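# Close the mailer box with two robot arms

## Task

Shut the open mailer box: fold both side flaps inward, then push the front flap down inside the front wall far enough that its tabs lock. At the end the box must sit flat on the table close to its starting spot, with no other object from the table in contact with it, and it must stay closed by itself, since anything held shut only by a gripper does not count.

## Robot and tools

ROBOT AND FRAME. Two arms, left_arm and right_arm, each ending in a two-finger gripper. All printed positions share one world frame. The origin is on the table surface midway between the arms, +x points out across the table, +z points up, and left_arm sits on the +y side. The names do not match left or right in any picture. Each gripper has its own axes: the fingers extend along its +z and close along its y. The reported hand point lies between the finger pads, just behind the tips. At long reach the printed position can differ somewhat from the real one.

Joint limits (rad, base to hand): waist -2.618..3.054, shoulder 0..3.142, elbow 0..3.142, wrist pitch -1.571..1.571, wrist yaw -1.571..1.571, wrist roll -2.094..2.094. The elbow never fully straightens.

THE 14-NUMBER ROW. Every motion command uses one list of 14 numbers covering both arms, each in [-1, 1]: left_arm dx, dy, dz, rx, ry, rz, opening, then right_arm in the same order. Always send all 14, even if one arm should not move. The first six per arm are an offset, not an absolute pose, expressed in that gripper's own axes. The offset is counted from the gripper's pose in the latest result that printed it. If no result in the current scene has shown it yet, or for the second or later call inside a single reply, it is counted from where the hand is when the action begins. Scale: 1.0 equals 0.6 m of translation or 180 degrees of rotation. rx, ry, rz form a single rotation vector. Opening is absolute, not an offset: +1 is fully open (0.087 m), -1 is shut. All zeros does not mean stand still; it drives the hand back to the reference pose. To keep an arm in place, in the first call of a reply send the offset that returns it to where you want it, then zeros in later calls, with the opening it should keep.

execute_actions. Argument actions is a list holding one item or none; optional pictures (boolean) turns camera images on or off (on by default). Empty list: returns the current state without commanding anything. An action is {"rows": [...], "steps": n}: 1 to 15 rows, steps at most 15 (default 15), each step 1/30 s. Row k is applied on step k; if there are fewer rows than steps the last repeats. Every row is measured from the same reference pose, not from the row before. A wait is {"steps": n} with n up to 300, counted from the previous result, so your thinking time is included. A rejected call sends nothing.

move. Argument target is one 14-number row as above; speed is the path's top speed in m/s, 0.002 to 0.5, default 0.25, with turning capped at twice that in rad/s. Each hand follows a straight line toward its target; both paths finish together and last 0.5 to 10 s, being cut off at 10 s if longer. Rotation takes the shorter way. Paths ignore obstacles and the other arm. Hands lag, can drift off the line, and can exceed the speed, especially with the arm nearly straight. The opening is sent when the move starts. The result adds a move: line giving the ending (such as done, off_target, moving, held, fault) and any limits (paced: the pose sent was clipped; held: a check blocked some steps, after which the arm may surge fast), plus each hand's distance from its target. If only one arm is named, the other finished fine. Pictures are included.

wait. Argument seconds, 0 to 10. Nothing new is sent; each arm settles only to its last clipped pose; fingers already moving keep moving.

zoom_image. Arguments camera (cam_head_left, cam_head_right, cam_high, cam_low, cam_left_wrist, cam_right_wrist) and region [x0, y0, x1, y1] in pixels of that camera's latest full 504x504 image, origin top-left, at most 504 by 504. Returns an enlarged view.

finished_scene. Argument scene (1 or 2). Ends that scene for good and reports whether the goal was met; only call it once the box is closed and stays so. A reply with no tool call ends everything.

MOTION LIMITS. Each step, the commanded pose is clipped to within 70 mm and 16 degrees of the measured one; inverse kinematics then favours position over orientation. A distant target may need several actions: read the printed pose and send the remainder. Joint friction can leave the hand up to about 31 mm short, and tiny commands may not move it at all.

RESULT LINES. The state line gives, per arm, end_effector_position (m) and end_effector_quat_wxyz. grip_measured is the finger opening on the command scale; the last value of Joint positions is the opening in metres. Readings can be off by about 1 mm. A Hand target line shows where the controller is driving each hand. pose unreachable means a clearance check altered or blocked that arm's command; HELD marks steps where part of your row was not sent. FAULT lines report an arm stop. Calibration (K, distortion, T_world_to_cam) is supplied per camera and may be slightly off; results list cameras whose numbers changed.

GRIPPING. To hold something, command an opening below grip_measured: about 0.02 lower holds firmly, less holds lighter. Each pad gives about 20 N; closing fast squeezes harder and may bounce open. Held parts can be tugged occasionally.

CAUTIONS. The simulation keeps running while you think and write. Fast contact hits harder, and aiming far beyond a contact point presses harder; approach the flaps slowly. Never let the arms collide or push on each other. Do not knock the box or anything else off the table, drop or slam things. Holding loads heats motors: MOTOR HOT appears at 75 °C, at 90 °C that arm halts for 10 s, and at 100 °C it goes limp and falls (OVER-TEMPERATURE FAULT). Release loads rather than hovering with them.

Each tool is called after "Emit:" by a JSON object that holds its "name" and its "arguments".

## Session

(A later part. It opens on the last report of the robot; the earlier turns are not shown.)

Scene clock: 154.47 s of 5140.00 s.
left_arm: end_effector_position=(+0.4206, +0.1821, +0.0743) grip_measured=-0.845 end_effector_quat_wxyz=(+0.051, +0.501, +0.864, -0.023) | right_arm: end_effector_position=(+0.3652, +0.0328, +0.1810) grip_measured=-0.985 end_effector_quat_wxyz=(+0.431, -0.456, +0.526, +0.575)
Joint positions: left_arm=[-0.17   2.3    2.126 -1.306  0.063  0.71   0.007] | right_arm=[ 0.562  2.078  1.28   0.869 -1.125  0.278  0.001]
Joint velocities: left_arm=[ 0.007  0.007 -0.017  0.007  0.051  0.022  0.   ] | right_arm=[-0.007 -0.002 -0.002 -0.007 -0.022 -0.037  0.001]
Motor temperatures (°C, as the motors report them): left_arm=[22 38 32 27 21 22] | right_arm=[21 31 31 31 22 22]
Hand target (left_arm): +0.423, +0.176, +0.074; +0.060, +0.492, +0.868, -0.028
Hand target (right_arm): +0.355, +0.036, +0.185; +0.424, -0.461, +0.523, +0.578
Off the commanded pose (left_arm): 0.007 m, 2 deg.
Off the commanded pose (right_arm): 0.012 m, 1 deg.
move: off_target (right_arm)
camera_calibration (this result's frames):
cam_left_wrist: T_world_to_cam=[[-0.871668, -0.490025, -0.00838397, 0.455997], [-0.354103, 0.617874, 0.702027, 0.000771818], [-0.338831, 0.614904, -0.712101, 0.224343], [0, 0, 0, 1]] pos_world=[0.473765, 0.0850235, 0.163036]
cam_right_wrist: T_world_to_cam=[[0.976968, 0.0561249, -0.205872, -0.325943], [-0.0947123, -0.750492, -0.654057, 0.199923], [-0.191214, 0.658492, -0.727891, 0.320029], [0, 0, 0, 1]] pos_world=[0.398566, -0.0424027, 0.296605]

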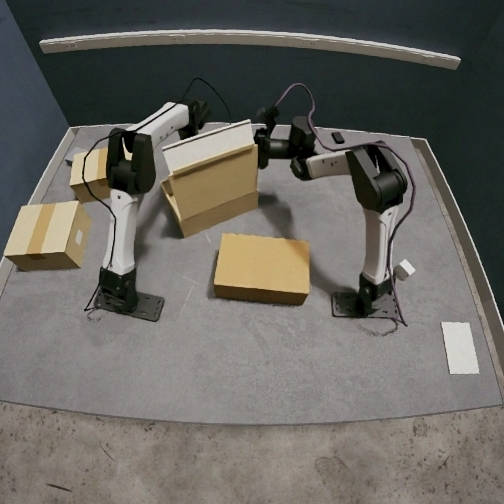

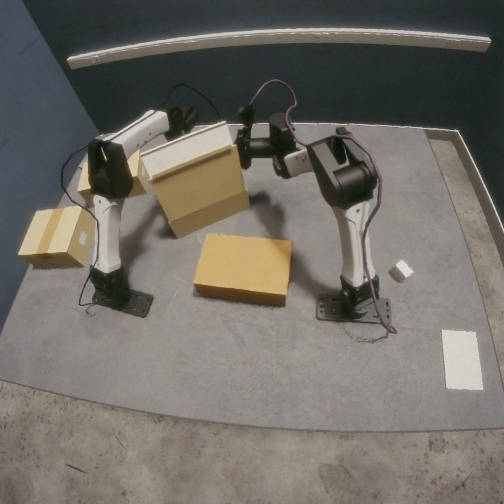

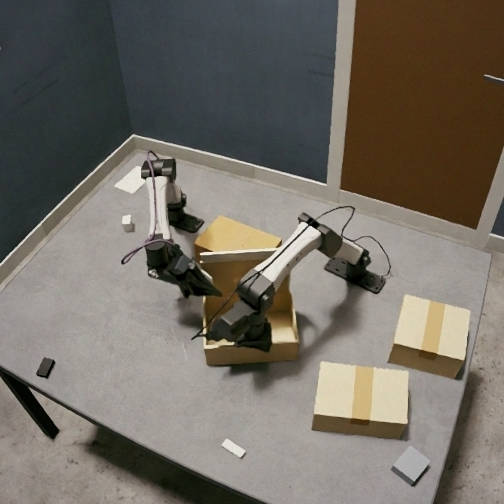

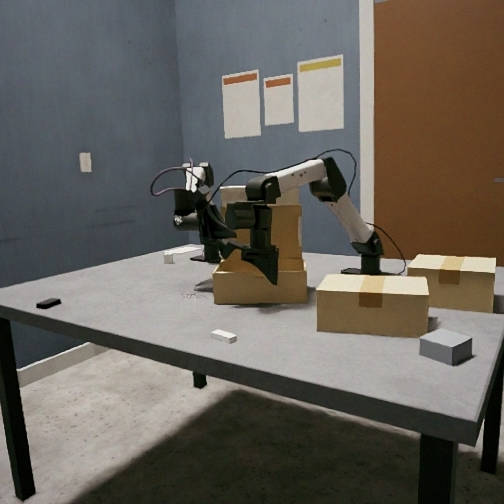

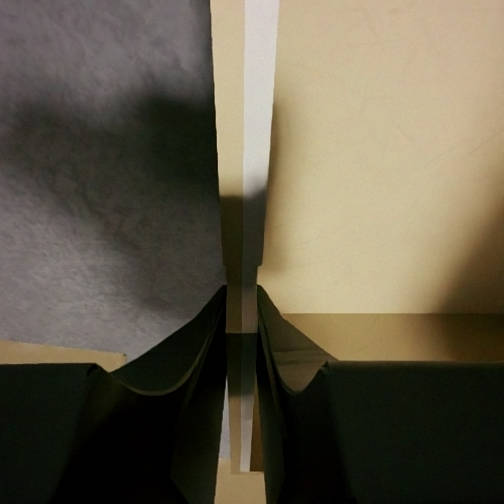

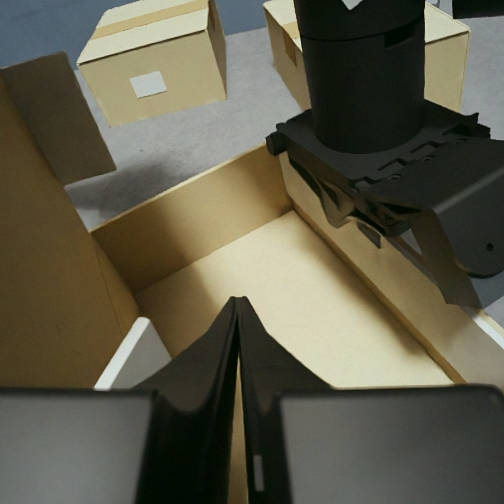

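Emit:
{"name": "move", "arguments": {"target": [0,0,0,0,0,0,-0.3, 0,0,0,0,0,0,-1]}}

Emit:
{"name": "move", "arguments": {"target": [0,0,-0.45,0,0,0,-1, 0,0,0,0,0,0,-1], "speed": 0.15}}

Scene clock: 157.53 s of 5140.00 s.
left_arm: end_effector_position=(+0.4207, +0.1821, +0.0743) grip_measured=-0.300 end_effector_quat_wxyz=(+0.051, +0.501, +0.864, -0.023) | right_arm: end_effector_position=(+0.3655, +0.0328, +0.1808) grip_measured=-0.985 end_effector_quat_wxyz=(+0.431, -0.456, +0.527, +0.574)
Joint positions: left_arm=[-0.17   2.3    2.126 -1.306  0.063  0.711  0.031] | right_arm=[ 0.562  2.078  1.28   0.867 -1.123  0.277  0.001]
Joint velocities: left_arm=[-0.027  0.012 -0.002 -0.066 -0.022  0.022  0.001] | right_arm=[-0.022 -0.012 -0.017 -0.081 -0.051  0.037 -0.001]
Motor temperatures (°C, as the motors report them): left_arm=[22 39 32 27 21 22] | right_arm=[21 32 31 31 22 22]
Hand target (left_arm): +0.421, +0.182, +0.074; +0.051, +0.501, +0.864, -0.023
Hand target (right_arm): +0.365, +0.033, +0.181; +0.430, -0.456, +0.526, +0.575
Off the commanded pose (left_arm): 0.000 m, 0 deg.
Off the commanded pose (right_arm): 0.000 m, 0 deg.
move: done
camera_calibration (this result's frames):
cam_left_wrist: T_world_to_cam=[[-0.871853, -0.489694, -0.00842587, 0.456033], [-0.353892, 0.617991, 0.702031, 0.000661716], [-0.338573, 0.61505, -0.712097, 0.224208], [0, 0, 0, 1]] pos_world=[0.473739, 0.085009, 0.163036]
cam_right_wrist: T_world_to_cam=[[0.976778, 0.054457, -0.207218, -0.325855], [-0.0967341, -0.750882, -0.653313, 0.2004], [-0.191174, 0.658187, -0.728177, 0.319928], [0, 0, 0, 1]] pos_world=[0.398835, -0.0423504, 0.296365]

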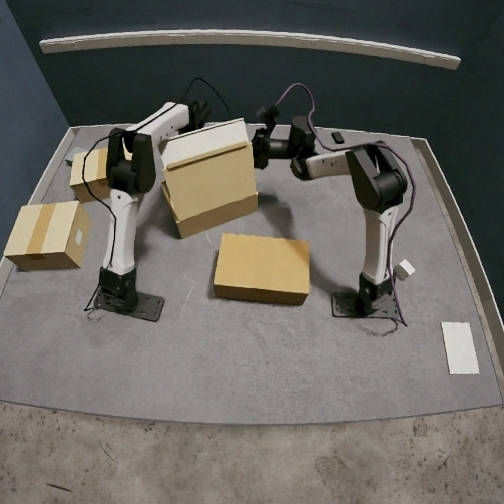

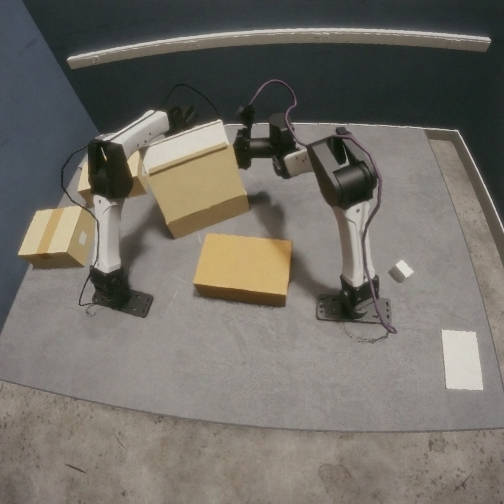

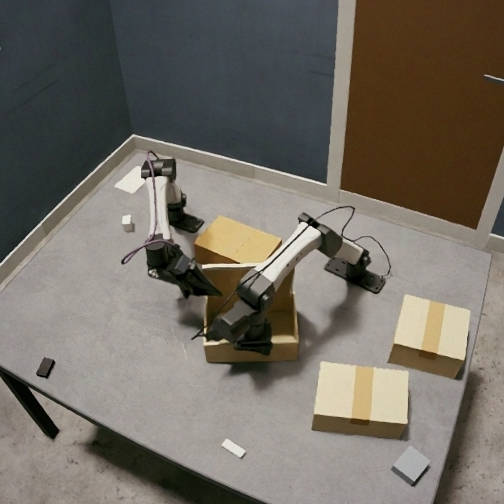

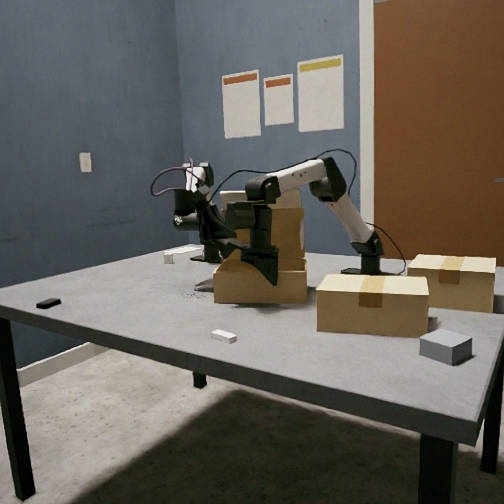

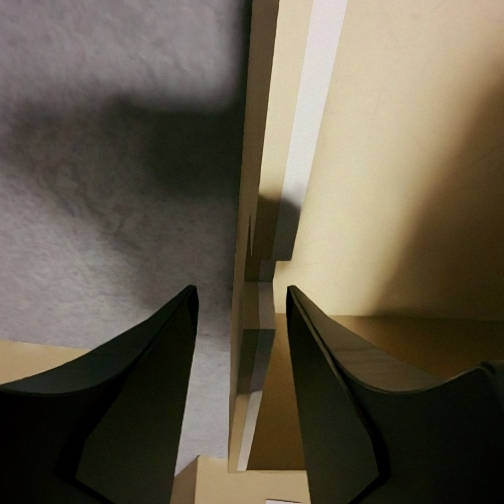

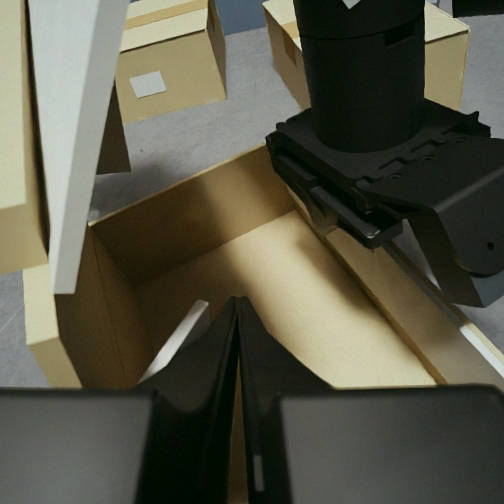

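Scene clock: 159.70 s of 5140.00 s.
left_arm: end_effector_position=(+0.4090, +0.2047, +0.3231) grip_measured=-0.814 end_effector_quat_wxyz=(+0.292, +0.516, +0.800, +0.088) | right_arm: end_effector_position=(+0.3674, +0.0331, +0.1939) grip_measured=-0.985 end_effector_quat_wxyz=(+0.456, -0.464, +0.505, +0.568)
Joint positions: left_arm=[-0.179  2.02   2.638 -1.57  -0.039  0.812  0.008] | right_arm=[ 0.561  2.068  1.28   0.927 -1.118  0.277  0.001]
Joint velocities: left_arm=[-0.007 -0.007 -0.007 -0.022 -0.007  0.022 -0.   ] | right_arm=[-0.017  0.012 -0.007 -0.037  0.037  0.066 -0.001]
Motor temperatures (°C, as the motors report them): left_arm=[22 40 32 27 21 22] | right_arm=[21 32 31 31 22 22]
Hand target (left_arm): +0.402, +0.204, +0.343; +0.321, +0.506, +0.796, +0.085
Hand target (right_arm): +0.365, +0.033, +0.181; +0.431, -0.455, +0.526, +0.575
Off the commanded pose (left_arm): 0.020 m, 31 deg; orientation clipped at the last step of the last action.
Off the commanded pose (right_arm): 0.013 m, 4 deg.
joint sent to its limit (left arm) — the command would take joint 4 (wrist pitch) past its lower limit, so that joint was sent only as far as its limit.
move: off_target (left_arm, right_arm); limits=paced
camera_calibration (this result's frames):
cam_left_wrist: T_world_to_cam=[[-0.77964, -0.443921, -0.441697, 0.551936], [-0.613842, 0.68133, 0.398733, -0.000788003], [0.123935, 0.582, -0.803689, 0.230707], [0, 0, 0, 1]] pos_world=[0.401235, 0.111281, 0.429519]
cam_right_wrist: T_world_to_cam=[[0.987744, 0.0545868, -0.146223, -0.34093], [-0.0610128, -0.727264, -0.68364, 0.201335], [-0.143661, 0.684184, -0.715021, 0.308823], [0, 0, 0, 1]] pos_world=[0.393402, -0.0462573, 0.308604]

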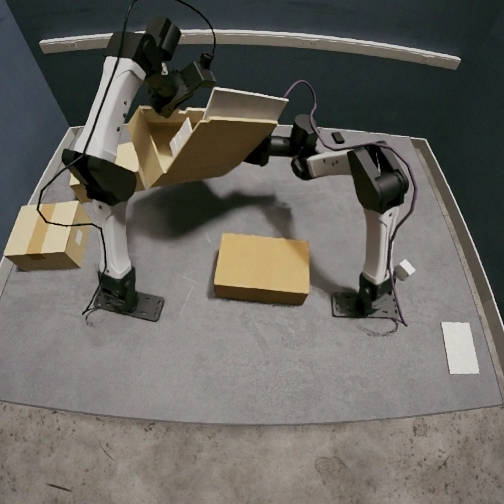

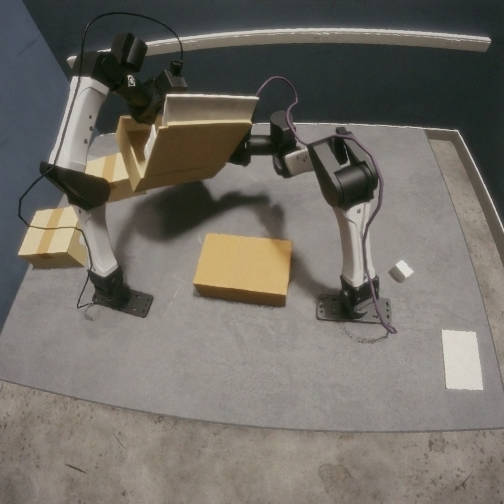

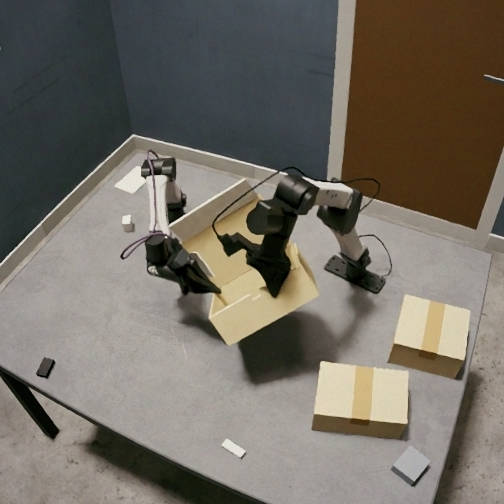

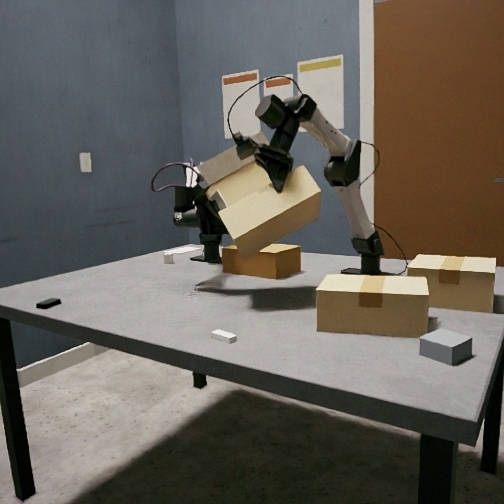

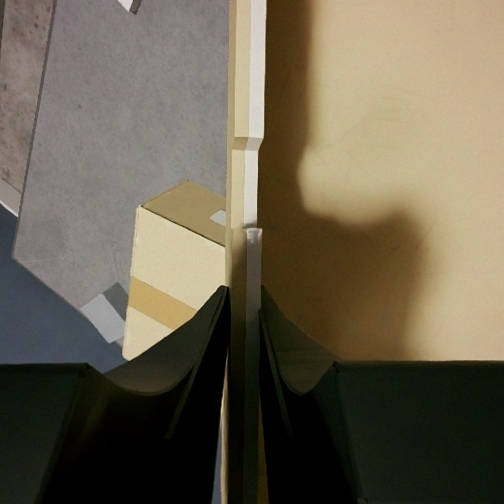

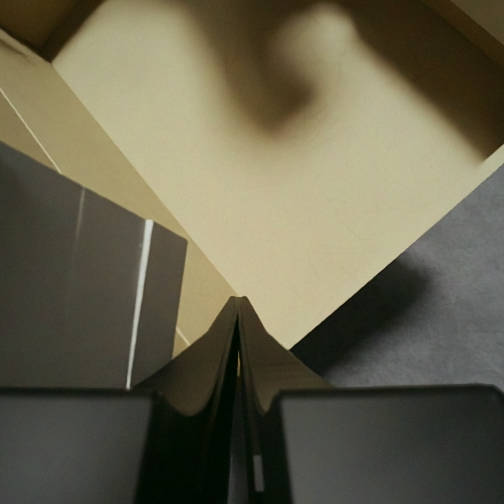

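Emit:
{"name": "move", "arguments": {"target": [0.105,-0.177,0.332,0.151,0.128,0,-1, -0.05,-0.03,-0.2,0,0,0,-1], "speed": 0.08}}

Scene clock: 167.90 s of 5140.00 s.
left_arm: end_effector_position=(+0.4249, +0.1809, +0.0960) grip_measured=-0.848 end_effector_quat_wxyz=(+0.024, +0.539, +0.842, -0.007) | right_arm: end_effector_position=(+0.4002, -0.0825, +0.2099) grip_measured=-0.985 end_effector_quat_wxyz=(+0.453, -0.461, +0.508, +0.569)
Joint positions: left_arm=[-0.19   2.408  2.396 -1.515  0.024  0.781  0.007] | right_arm=[ 0.281  2.034  1.239  1.123 -1.389  0.485  0.001]
Joint velocities: left_arm=[ 0.007  0.022  0.002  0.007  0.051  0.037 -0.   ] | right_arm=[ 0.027 -0.022 -0.007 -0.022  0.022  0.037 -0.   ]
Motor temperatures (°C, as the motors report them): left_arm=[22 40 32 28 21 22] | right_arm=[21 33 31 31 22 22]
Hand target (left_arm): +0.419, +0.181, +0.089; +0.001, +0.541, +0.841, -0.006
Hand target (right_arm): +0.397, -0.086, +0.213; +0.456, -0.463, +0.505, +0.568
Off the commanded pose (left_arm): 0.008 m, 3 deg.
Off the commanded pose (right_arm): 0.006 m, 1 deg.
After step 90, 0.97 s passed at rest.
move: off_target (left_arm)
camera_calibration (this result's frames):
cam_left_wrist: T_world_to_cam=[[-0.911578, -0.411022, -0.00931516, 0.462019], [-0.280423, 0.605042, 0.745176, -0.0453923], [-0.300647, 0.681898, -0.666803, 0.209347], [0, 0, 0, 1]] pos_world=[0.471377, 0.0746111, 0.177722]
cam_right_wrist: T_world_to_cam=[[0.986412, 0.0517173, -0.155939, -0.36234], [-0.0694135, -0.729092, -0.680887, 0.132841], [-0.148908, 0.682459, -0.715595, 0.406104], [0, 0, 0, 1]] pos_world=[0.42711, -0.161556, 0.324553]

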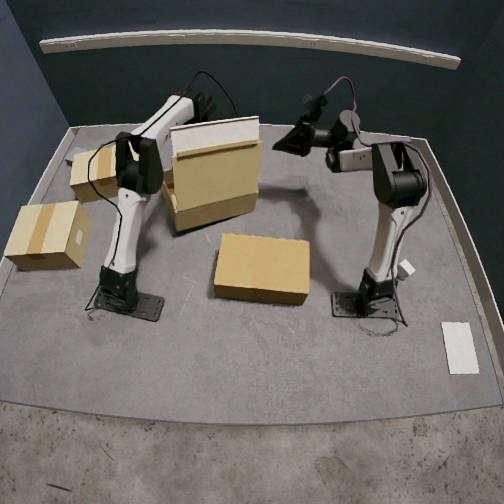

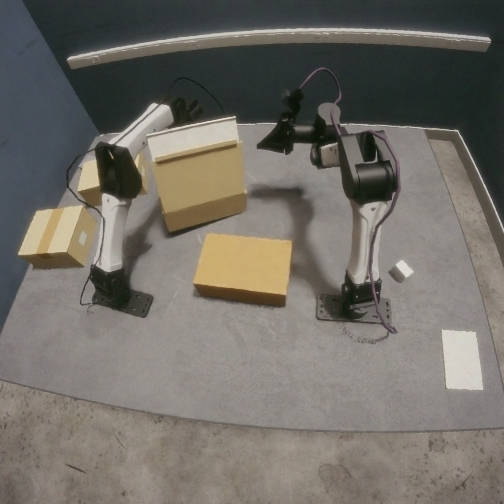

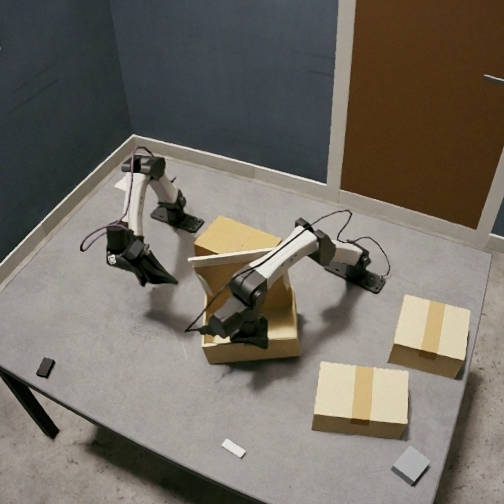

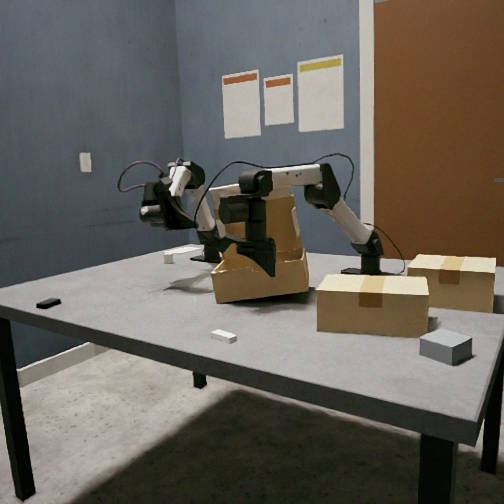

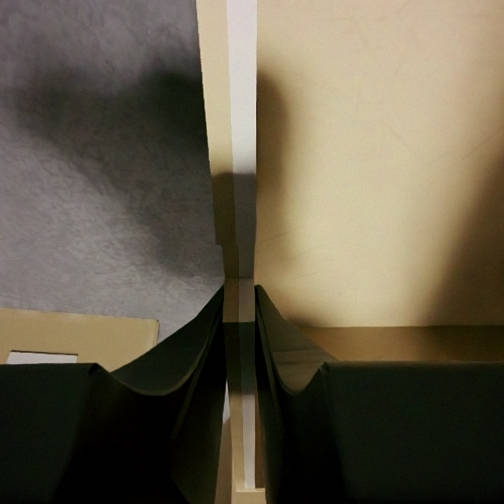

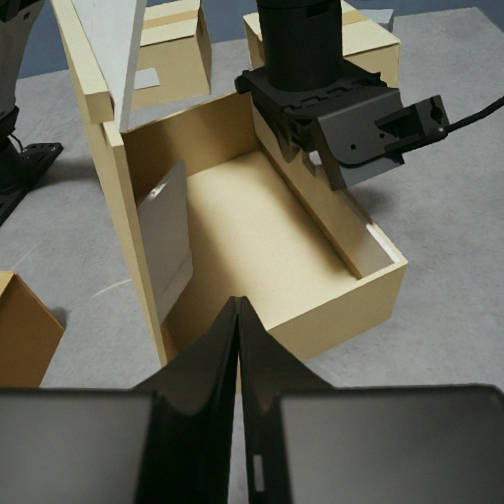

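Emit:
{"name": "move", "arguments": {"target": [0,0,0.045,0,0,0,-1, -0.19,0.03,0.01,0,0,0,-1], "speed": 0.08}}

Emit:
{"name": "move", "arguments": {"target": [0,0,0,0,0,0,-1, 0.01,0,0.2,0,0,0,-1], "speed": 0.1}}

Scene clock: 172.63 s of 5140.00 s.
left_arm: end_effector_position=(+0.4292, +0.1765, +0.0820) grip_measured=-0.848 end_effector_quat_wxyz=(+0.041, +0.538, +0.842, -0.011) | right_arm: end_effector_position=(+0.4043, -0.0813, +0.3067) grip_measured=-0.985 end_effector_quat_wxyz=(+0.440, -0.450, +0.520, +0.578)
Joint positions: left_arm=[-0.19   2.374  2.281 -1.403  0.038  0.779  0.007] | right_arm=[ 0.281  1.919  1.494  0.736 -1.39   0.512  0.001]
Joint velocities: left_arm=[ 0.002  0.002  0.022 -0.125  0.037 -0.125 -0.001] | right_arm=[ 0.002 -0.012  0.012 -0.081  0.037  0.022 -0.001]
Motor temperatures (°C, as the motors report them): left_arm=[22 41 32 27 21 22] | right_arm=[21 34 31 30 22 22]
Hand target (left_arm): +0.426, +0.180, +0.069; +0.023, +0.539, +0.842, -0.008
Hand target (right_arm): +0.401, -0.084, +0.325; +0.453, -0.460, +0.508, +0.569
Off the commanded pose (left_arm): 0.014 m, 2 deg.
Off the commanded pose (right_arm): 0.019 m, 3 deg.
move: off_target (left_arm, right_arm)
camera_calibration (this result's frames):
cam_left_wrist: T_world_to_cam=[[-0.910434, -0.413074, -0.0219271, 0.464956], [-0.299857, 0.622527, 0.722873, -0.0239946], [-0.28495, 0.664703, -0.690633, 0.202524], [0, 0, 0, 1]] pos_world=[0.473825, 0.0723799, 0.16741]
cam_right_wrist: T_world_to_cam=[[0.97831, 0.0531946, -0.200202, -0.334343], [-0.0977429, -0.733572, -0.672546, 0.208412], [-0.182638, 0.677527, -0.712461, 0.487436], [0, 0, 0, 1]] pos_world=[0.436486, -0.159581, 0.42051]

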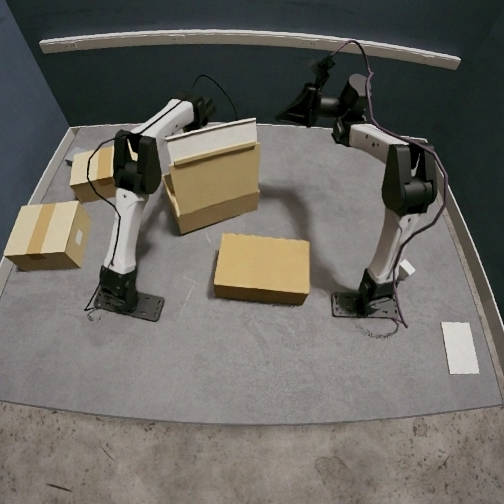

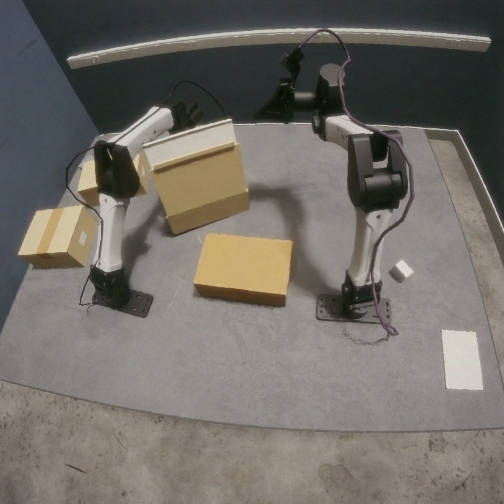

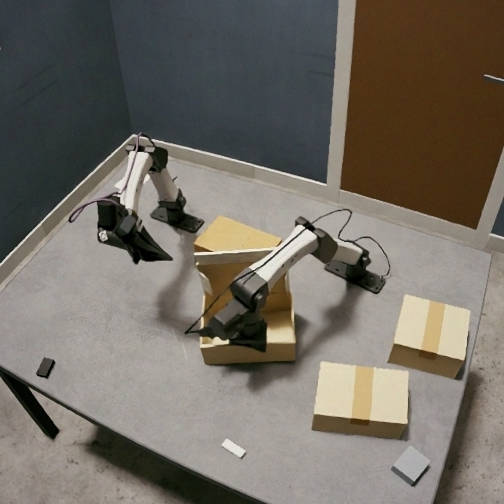

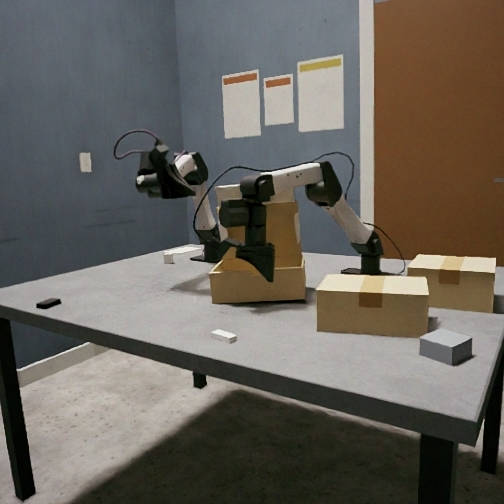

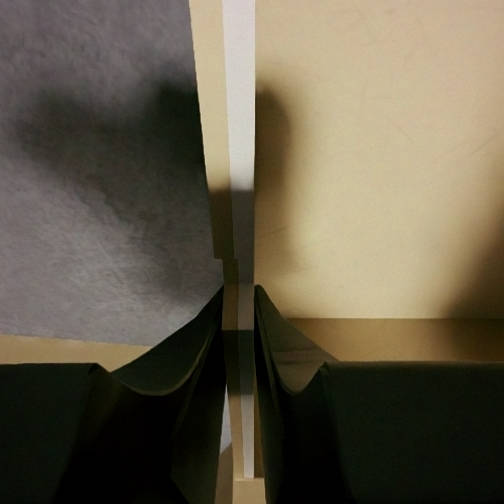

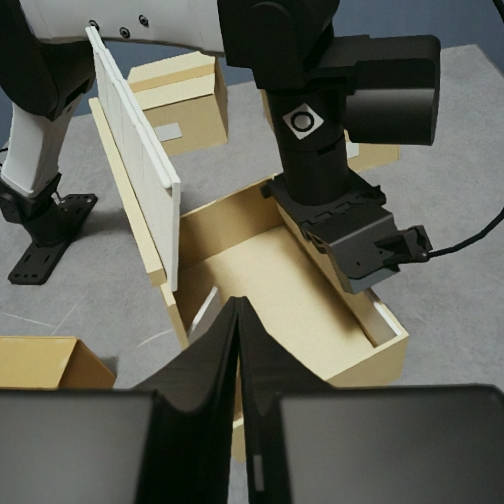

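Scene clock: 174.27 s of 5140.00 s.
left_arm: end_effector_position=(+0.4291, +0.1760, +0.0826) grip_measured=-0.848 end_effector_quat_wxyz=(+0.042, +0.538, +0.842, -0.012) | right_arm: end_effector_position=(+0.3923, +0.0350, +0.3079) grip_measured=-0.985 end_effector_quat_wxyz=(+0.437, -0.451, +0.518, +0.581)
Joint positions: left_arm=[-0.19   2.372  2.281 -1.403  0.041  0.779  0.007] | right_arm=[ 0.535  2.024  1.696  0.467 -1.148  0.336  0.001]
Joint velocities: left_arm=[-0.002  0.007  0.002 -0.095  0.022 -0.007  0.001] | right_arm=[-0.017 -0.007  0.007 -0.11  -0.051  0.007 -0.   ]
Motor temperatures (°C, as the motors report them): left_arm=[22 42 32 27 21 22] | right_arm=[21 34 31 30 22 22]
Hand target (left_arm): +0.429, +0.177, +0.082; +0.041, +0.538, +0.842, -0.011
Hand target (right_arm): +0.396, +0.038, +0.308; +0.440, -0.450, +0.519, +0.578
Off the commanded pose (left_arm): 0.001 m, 0 deg.
Off the commanded pose (right_arm): 0.005 m, 0 deg.
move: done
camera_calibration (this result's frames):
cam_left_wrist: T_world_to_cam=[[-0.910521, -0.412936, -0.0208597, 0.464551], [-0.299975, 0.625039, 0.720653, -0.0243428], [-0.284545, 0.662427, -0.692982, 0.203658], [0, 0, 0, 1]] pos_world=[0.473631, 0.0721362, 0.168365]
cam_right_wrist: T_world_to_cam=[[0.977267, 0.0603835, -0.203232, -0.327431], [-0.0946816, -0.733385, -0.673188, 0.292391], [-0.189697, 0.677126, -0.710996, 0.409681], [0, 0, 0, 1]] pos_world=[0.425387, -0.0431995, 0.421571]

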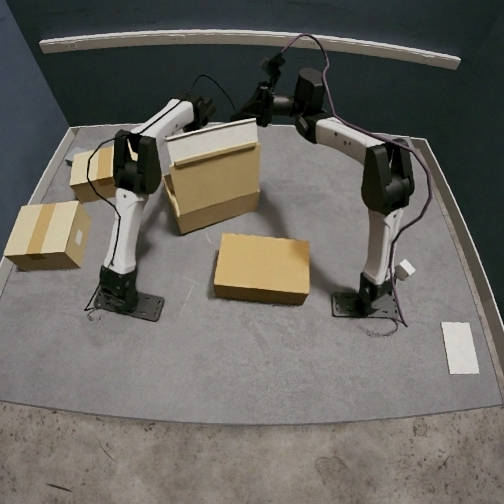

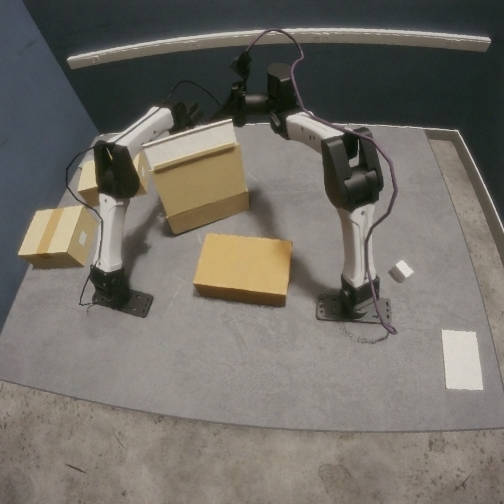

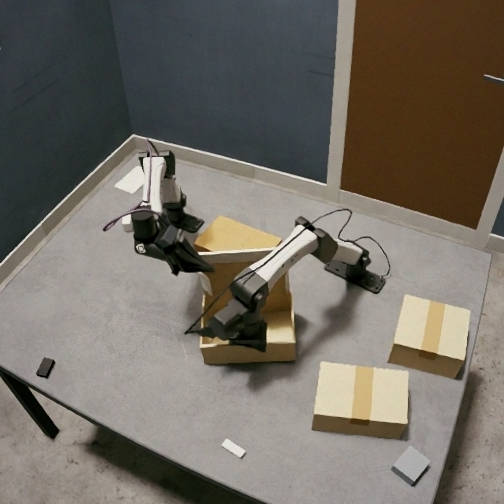

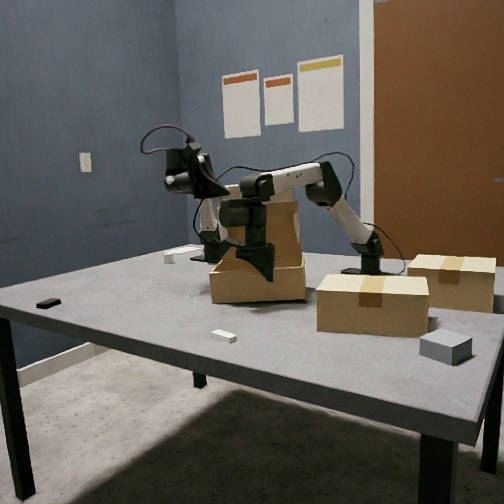

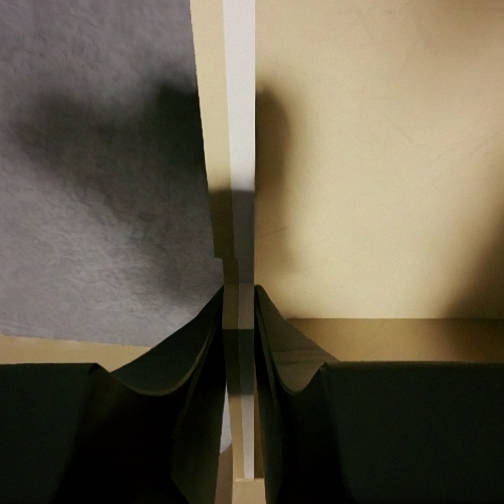

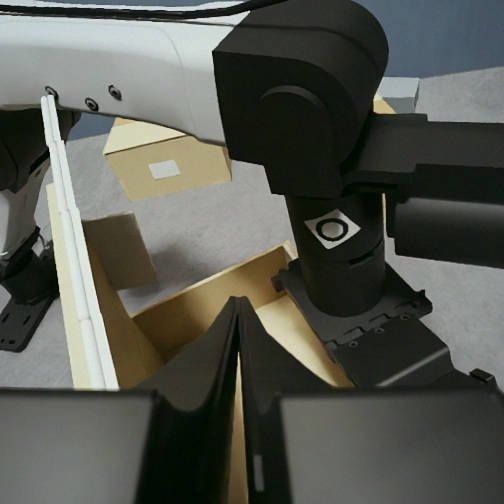

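Emit:
{"name": "move", "arguments": {"target": [0,0,0.01,0,0,0,-1, 0.008,0.018,-0.15,-0.11,0,0,0.2], "speed": 0.1}}

Scene clock: 179.13 s of 5140.00 s.
left_arm: end_effector_position=(+0.4322, +0.1749, +0.0825) grip_measured=-0.848 end_effector_quat_wxyz=(+0.048, +0.540, +0.840, -0.011) | right_arm: end_effector_position=(+0.3857, -0.0522, +0.3031) grip_measured=+0.200 end_effector_quat_wxyz=(-0.365, +0.526, -0.469, -0.609)
Joint positions: left_arm=[-0.19   2.372  2.281 -1.391  0.042  0.782  0.007] | right_arm=[ 0.355  2.121  1.696  1.18  -1.56   0.941  0.052]
Joint velocities: left_arm=[-0.017 -0.007  0.012 -0.007 -0.022 -0.066  0.   ] | right_arm=[ 0.002 -0.002  0.012  0.037 -0.037  0.037  0.   ]
Motor temperatures (°C, as the motors report them): left_arm=[22 43 32 27 21 22] | right_arm=[21 34 31 30 22 22]
Hand target (left_arm): +0.429, +0.176, +0.077; +0.041, +0.538, +0.842, -0.012
Hand target (right_arm): +0.387, -0.055, +0.300; -0.365, +0.528, -0.469, -0.607
Off the commanded pose (left_arm): 0.007 m, 1 deg.
Off the commanded pose (right_arm): 0.004 m, 9 deg.
move: off_target (right_arm)
camera_calibration (this result's frames):
cam_left_wrist: T_world_to_cam=[[-0.911794, -0.409561, -0.0298565, 0.46761], [-0.306122, 0.629447, 0.714203, -0.0202215], [-0.273716, 0.660345, -0.699302, 0.2014], [0, 0, 0, 1]] pos_world=[0.4753, 0.0712497, 0.169243]
cam_right_wrist: T_world_to_cam=[[0.944376, 0.2748, -0.180664, -0.29967], [0.0993055, -0.761987, -0.639933, 0.138117], [-0.313517, 0.586396, -0.746892, 0.517933], [0, 0, 0, 1]] pos_world=[0.431666, -0.116121, 0.421086]

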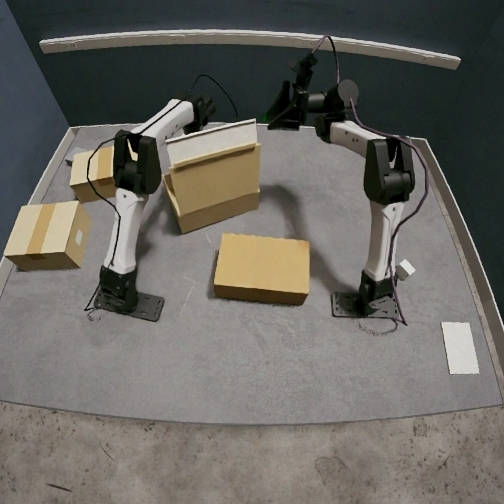

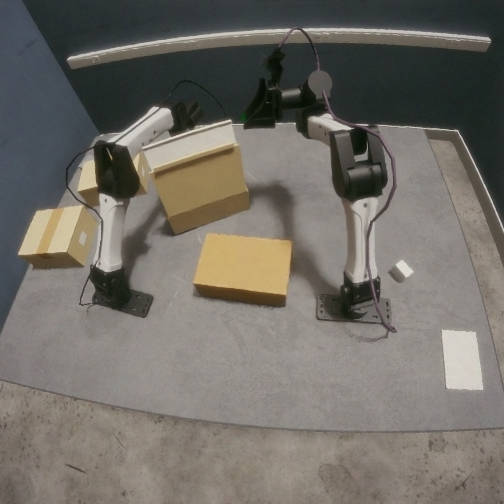

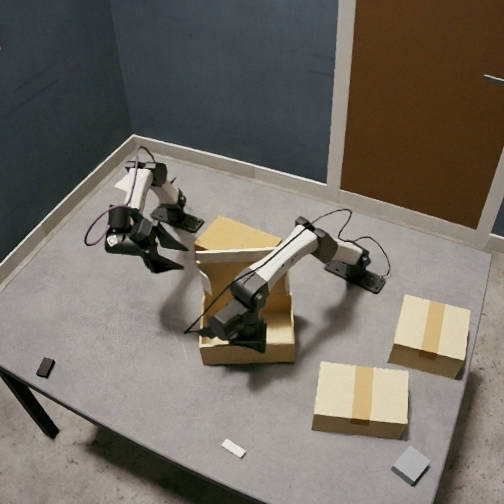

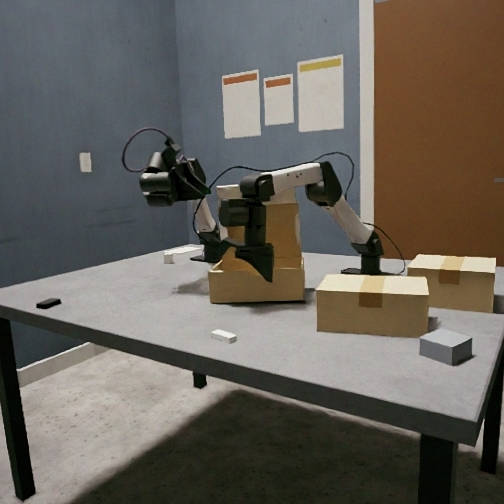

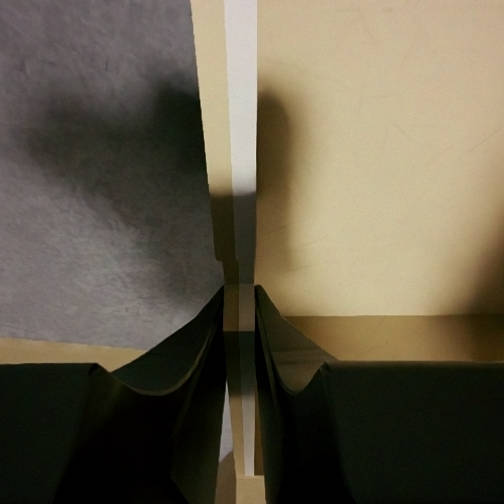

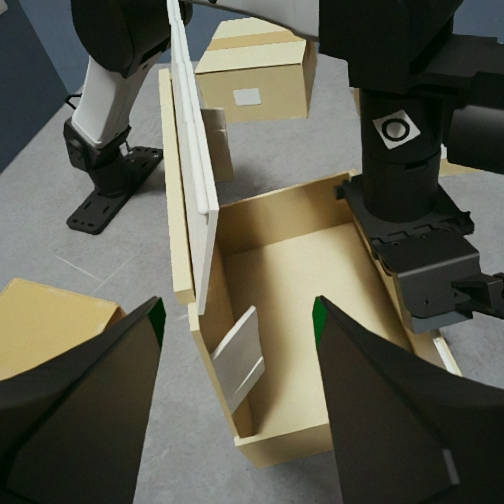

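Emit:
{"name": "move", "arguments": {"target": [0,0,0.01,0,0,0.09,-1, 0,0.05,-0.08,0.06,0,0,0.2], "speed": 0.08}}

Scene clock: 184.57 s of 5140.00 s.
left_arm: end_effector_position=(+0.4384, +0.1730, +0.0826) grip_measured=-0.848 end_effector_quat_wxyz=(+0.064, +0.641, +0.765, -0.008) | right_arm: end_effector_position=(+0.3726, -0.1037, +0.3054) grip_measured=+0.200 end_effector_quat_wxyz=(-0.409, +0.491, -0.498, -0.586)
Joint positions: left_arm=[-0.197  2.319  2.19  -1.324  0.057  1.027  0.007] | right_arm=[ 0.246  1.898  1.407  1.085 -1.532  0.778  0.052]
Joint velocities: left_arm=[-0.002 -0.012 -0.002 -0.007 -0.022  0.051  0.   ] | right_arm=[-0.007 -0.042 -0.022 -0.212  0.022 -0.125  0.   ]
Motor temperatures (°C, as the motors report them): left_arm=[22 45 32 27 21 22] | right_arm=[21 35 31 30 22 22]
Hand target (left_arm): +0.433, +0.174, +0.077; +0.049, +0.653, +0.756, -0.005
Hand target (right_arm): +0.371, -0.107, +0.308; -0.413, +0.485, -0.502, -0.585
Off the commanded pose (left_arm): 0.009 m, 2 deg.
Off the commanded pose (right_arm): 0.004 m, 4 deg.
After step 90, 0.33 s passed at rest.
move: off_target (right_arm)
camera_calibration (this result's frames):
cam_left_wrist: T_world_to_cam=[[-0.98317, -0.169947, -0.0670411, 0.465413], [-0.167565, 0.692642, 0.701547, -0.0878905], [-0.0727901, 0.700974, -0.709463, 0.110162], [0, 0, 0, 1]] pos_world=[0.450872, 0.0627512, 0.171017]
cam_right_wrist: T_world_to_cam=[[0.972808, 0.148808, -0.177486, -0.297389], [-0.00274005, -0.758854, -0.651254, 0.143469], [-0.231598, 0.634032, -0.737812, 0.517413], [0, 0, 0, 1]] pos_world=[0.409527, -0.174931, 0.422406]

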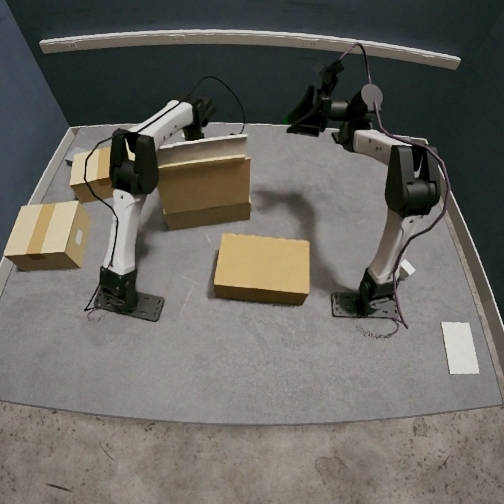

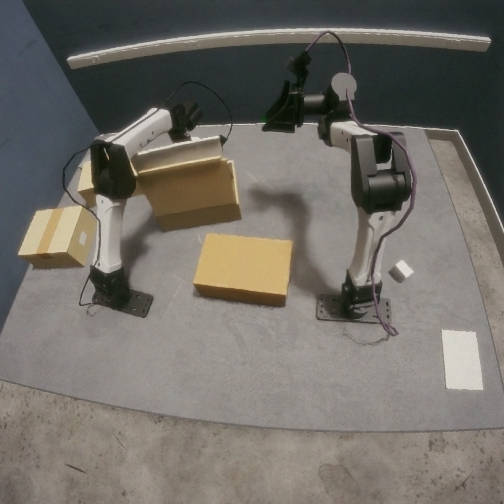

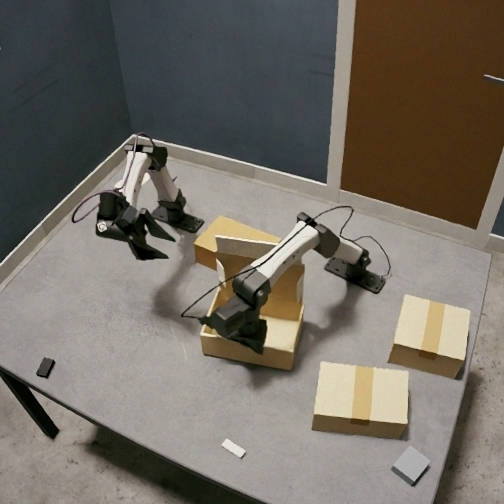

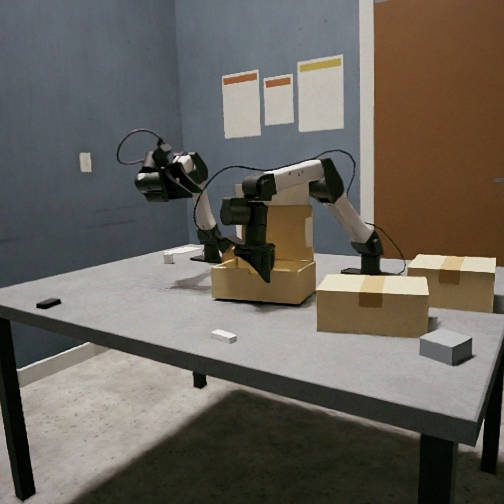

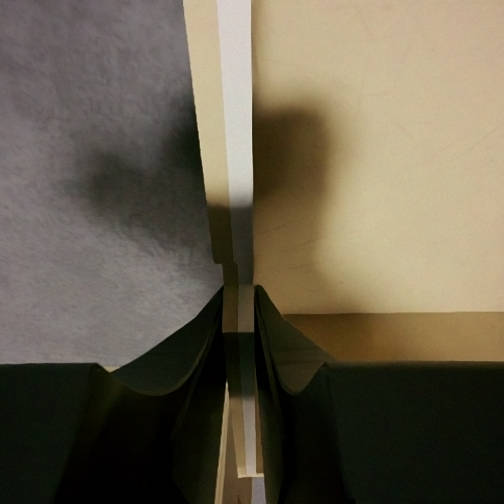

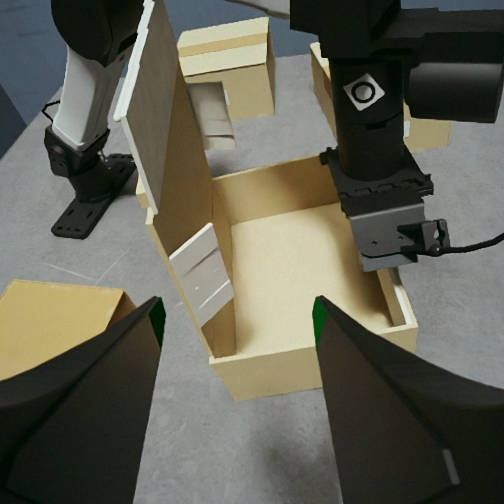

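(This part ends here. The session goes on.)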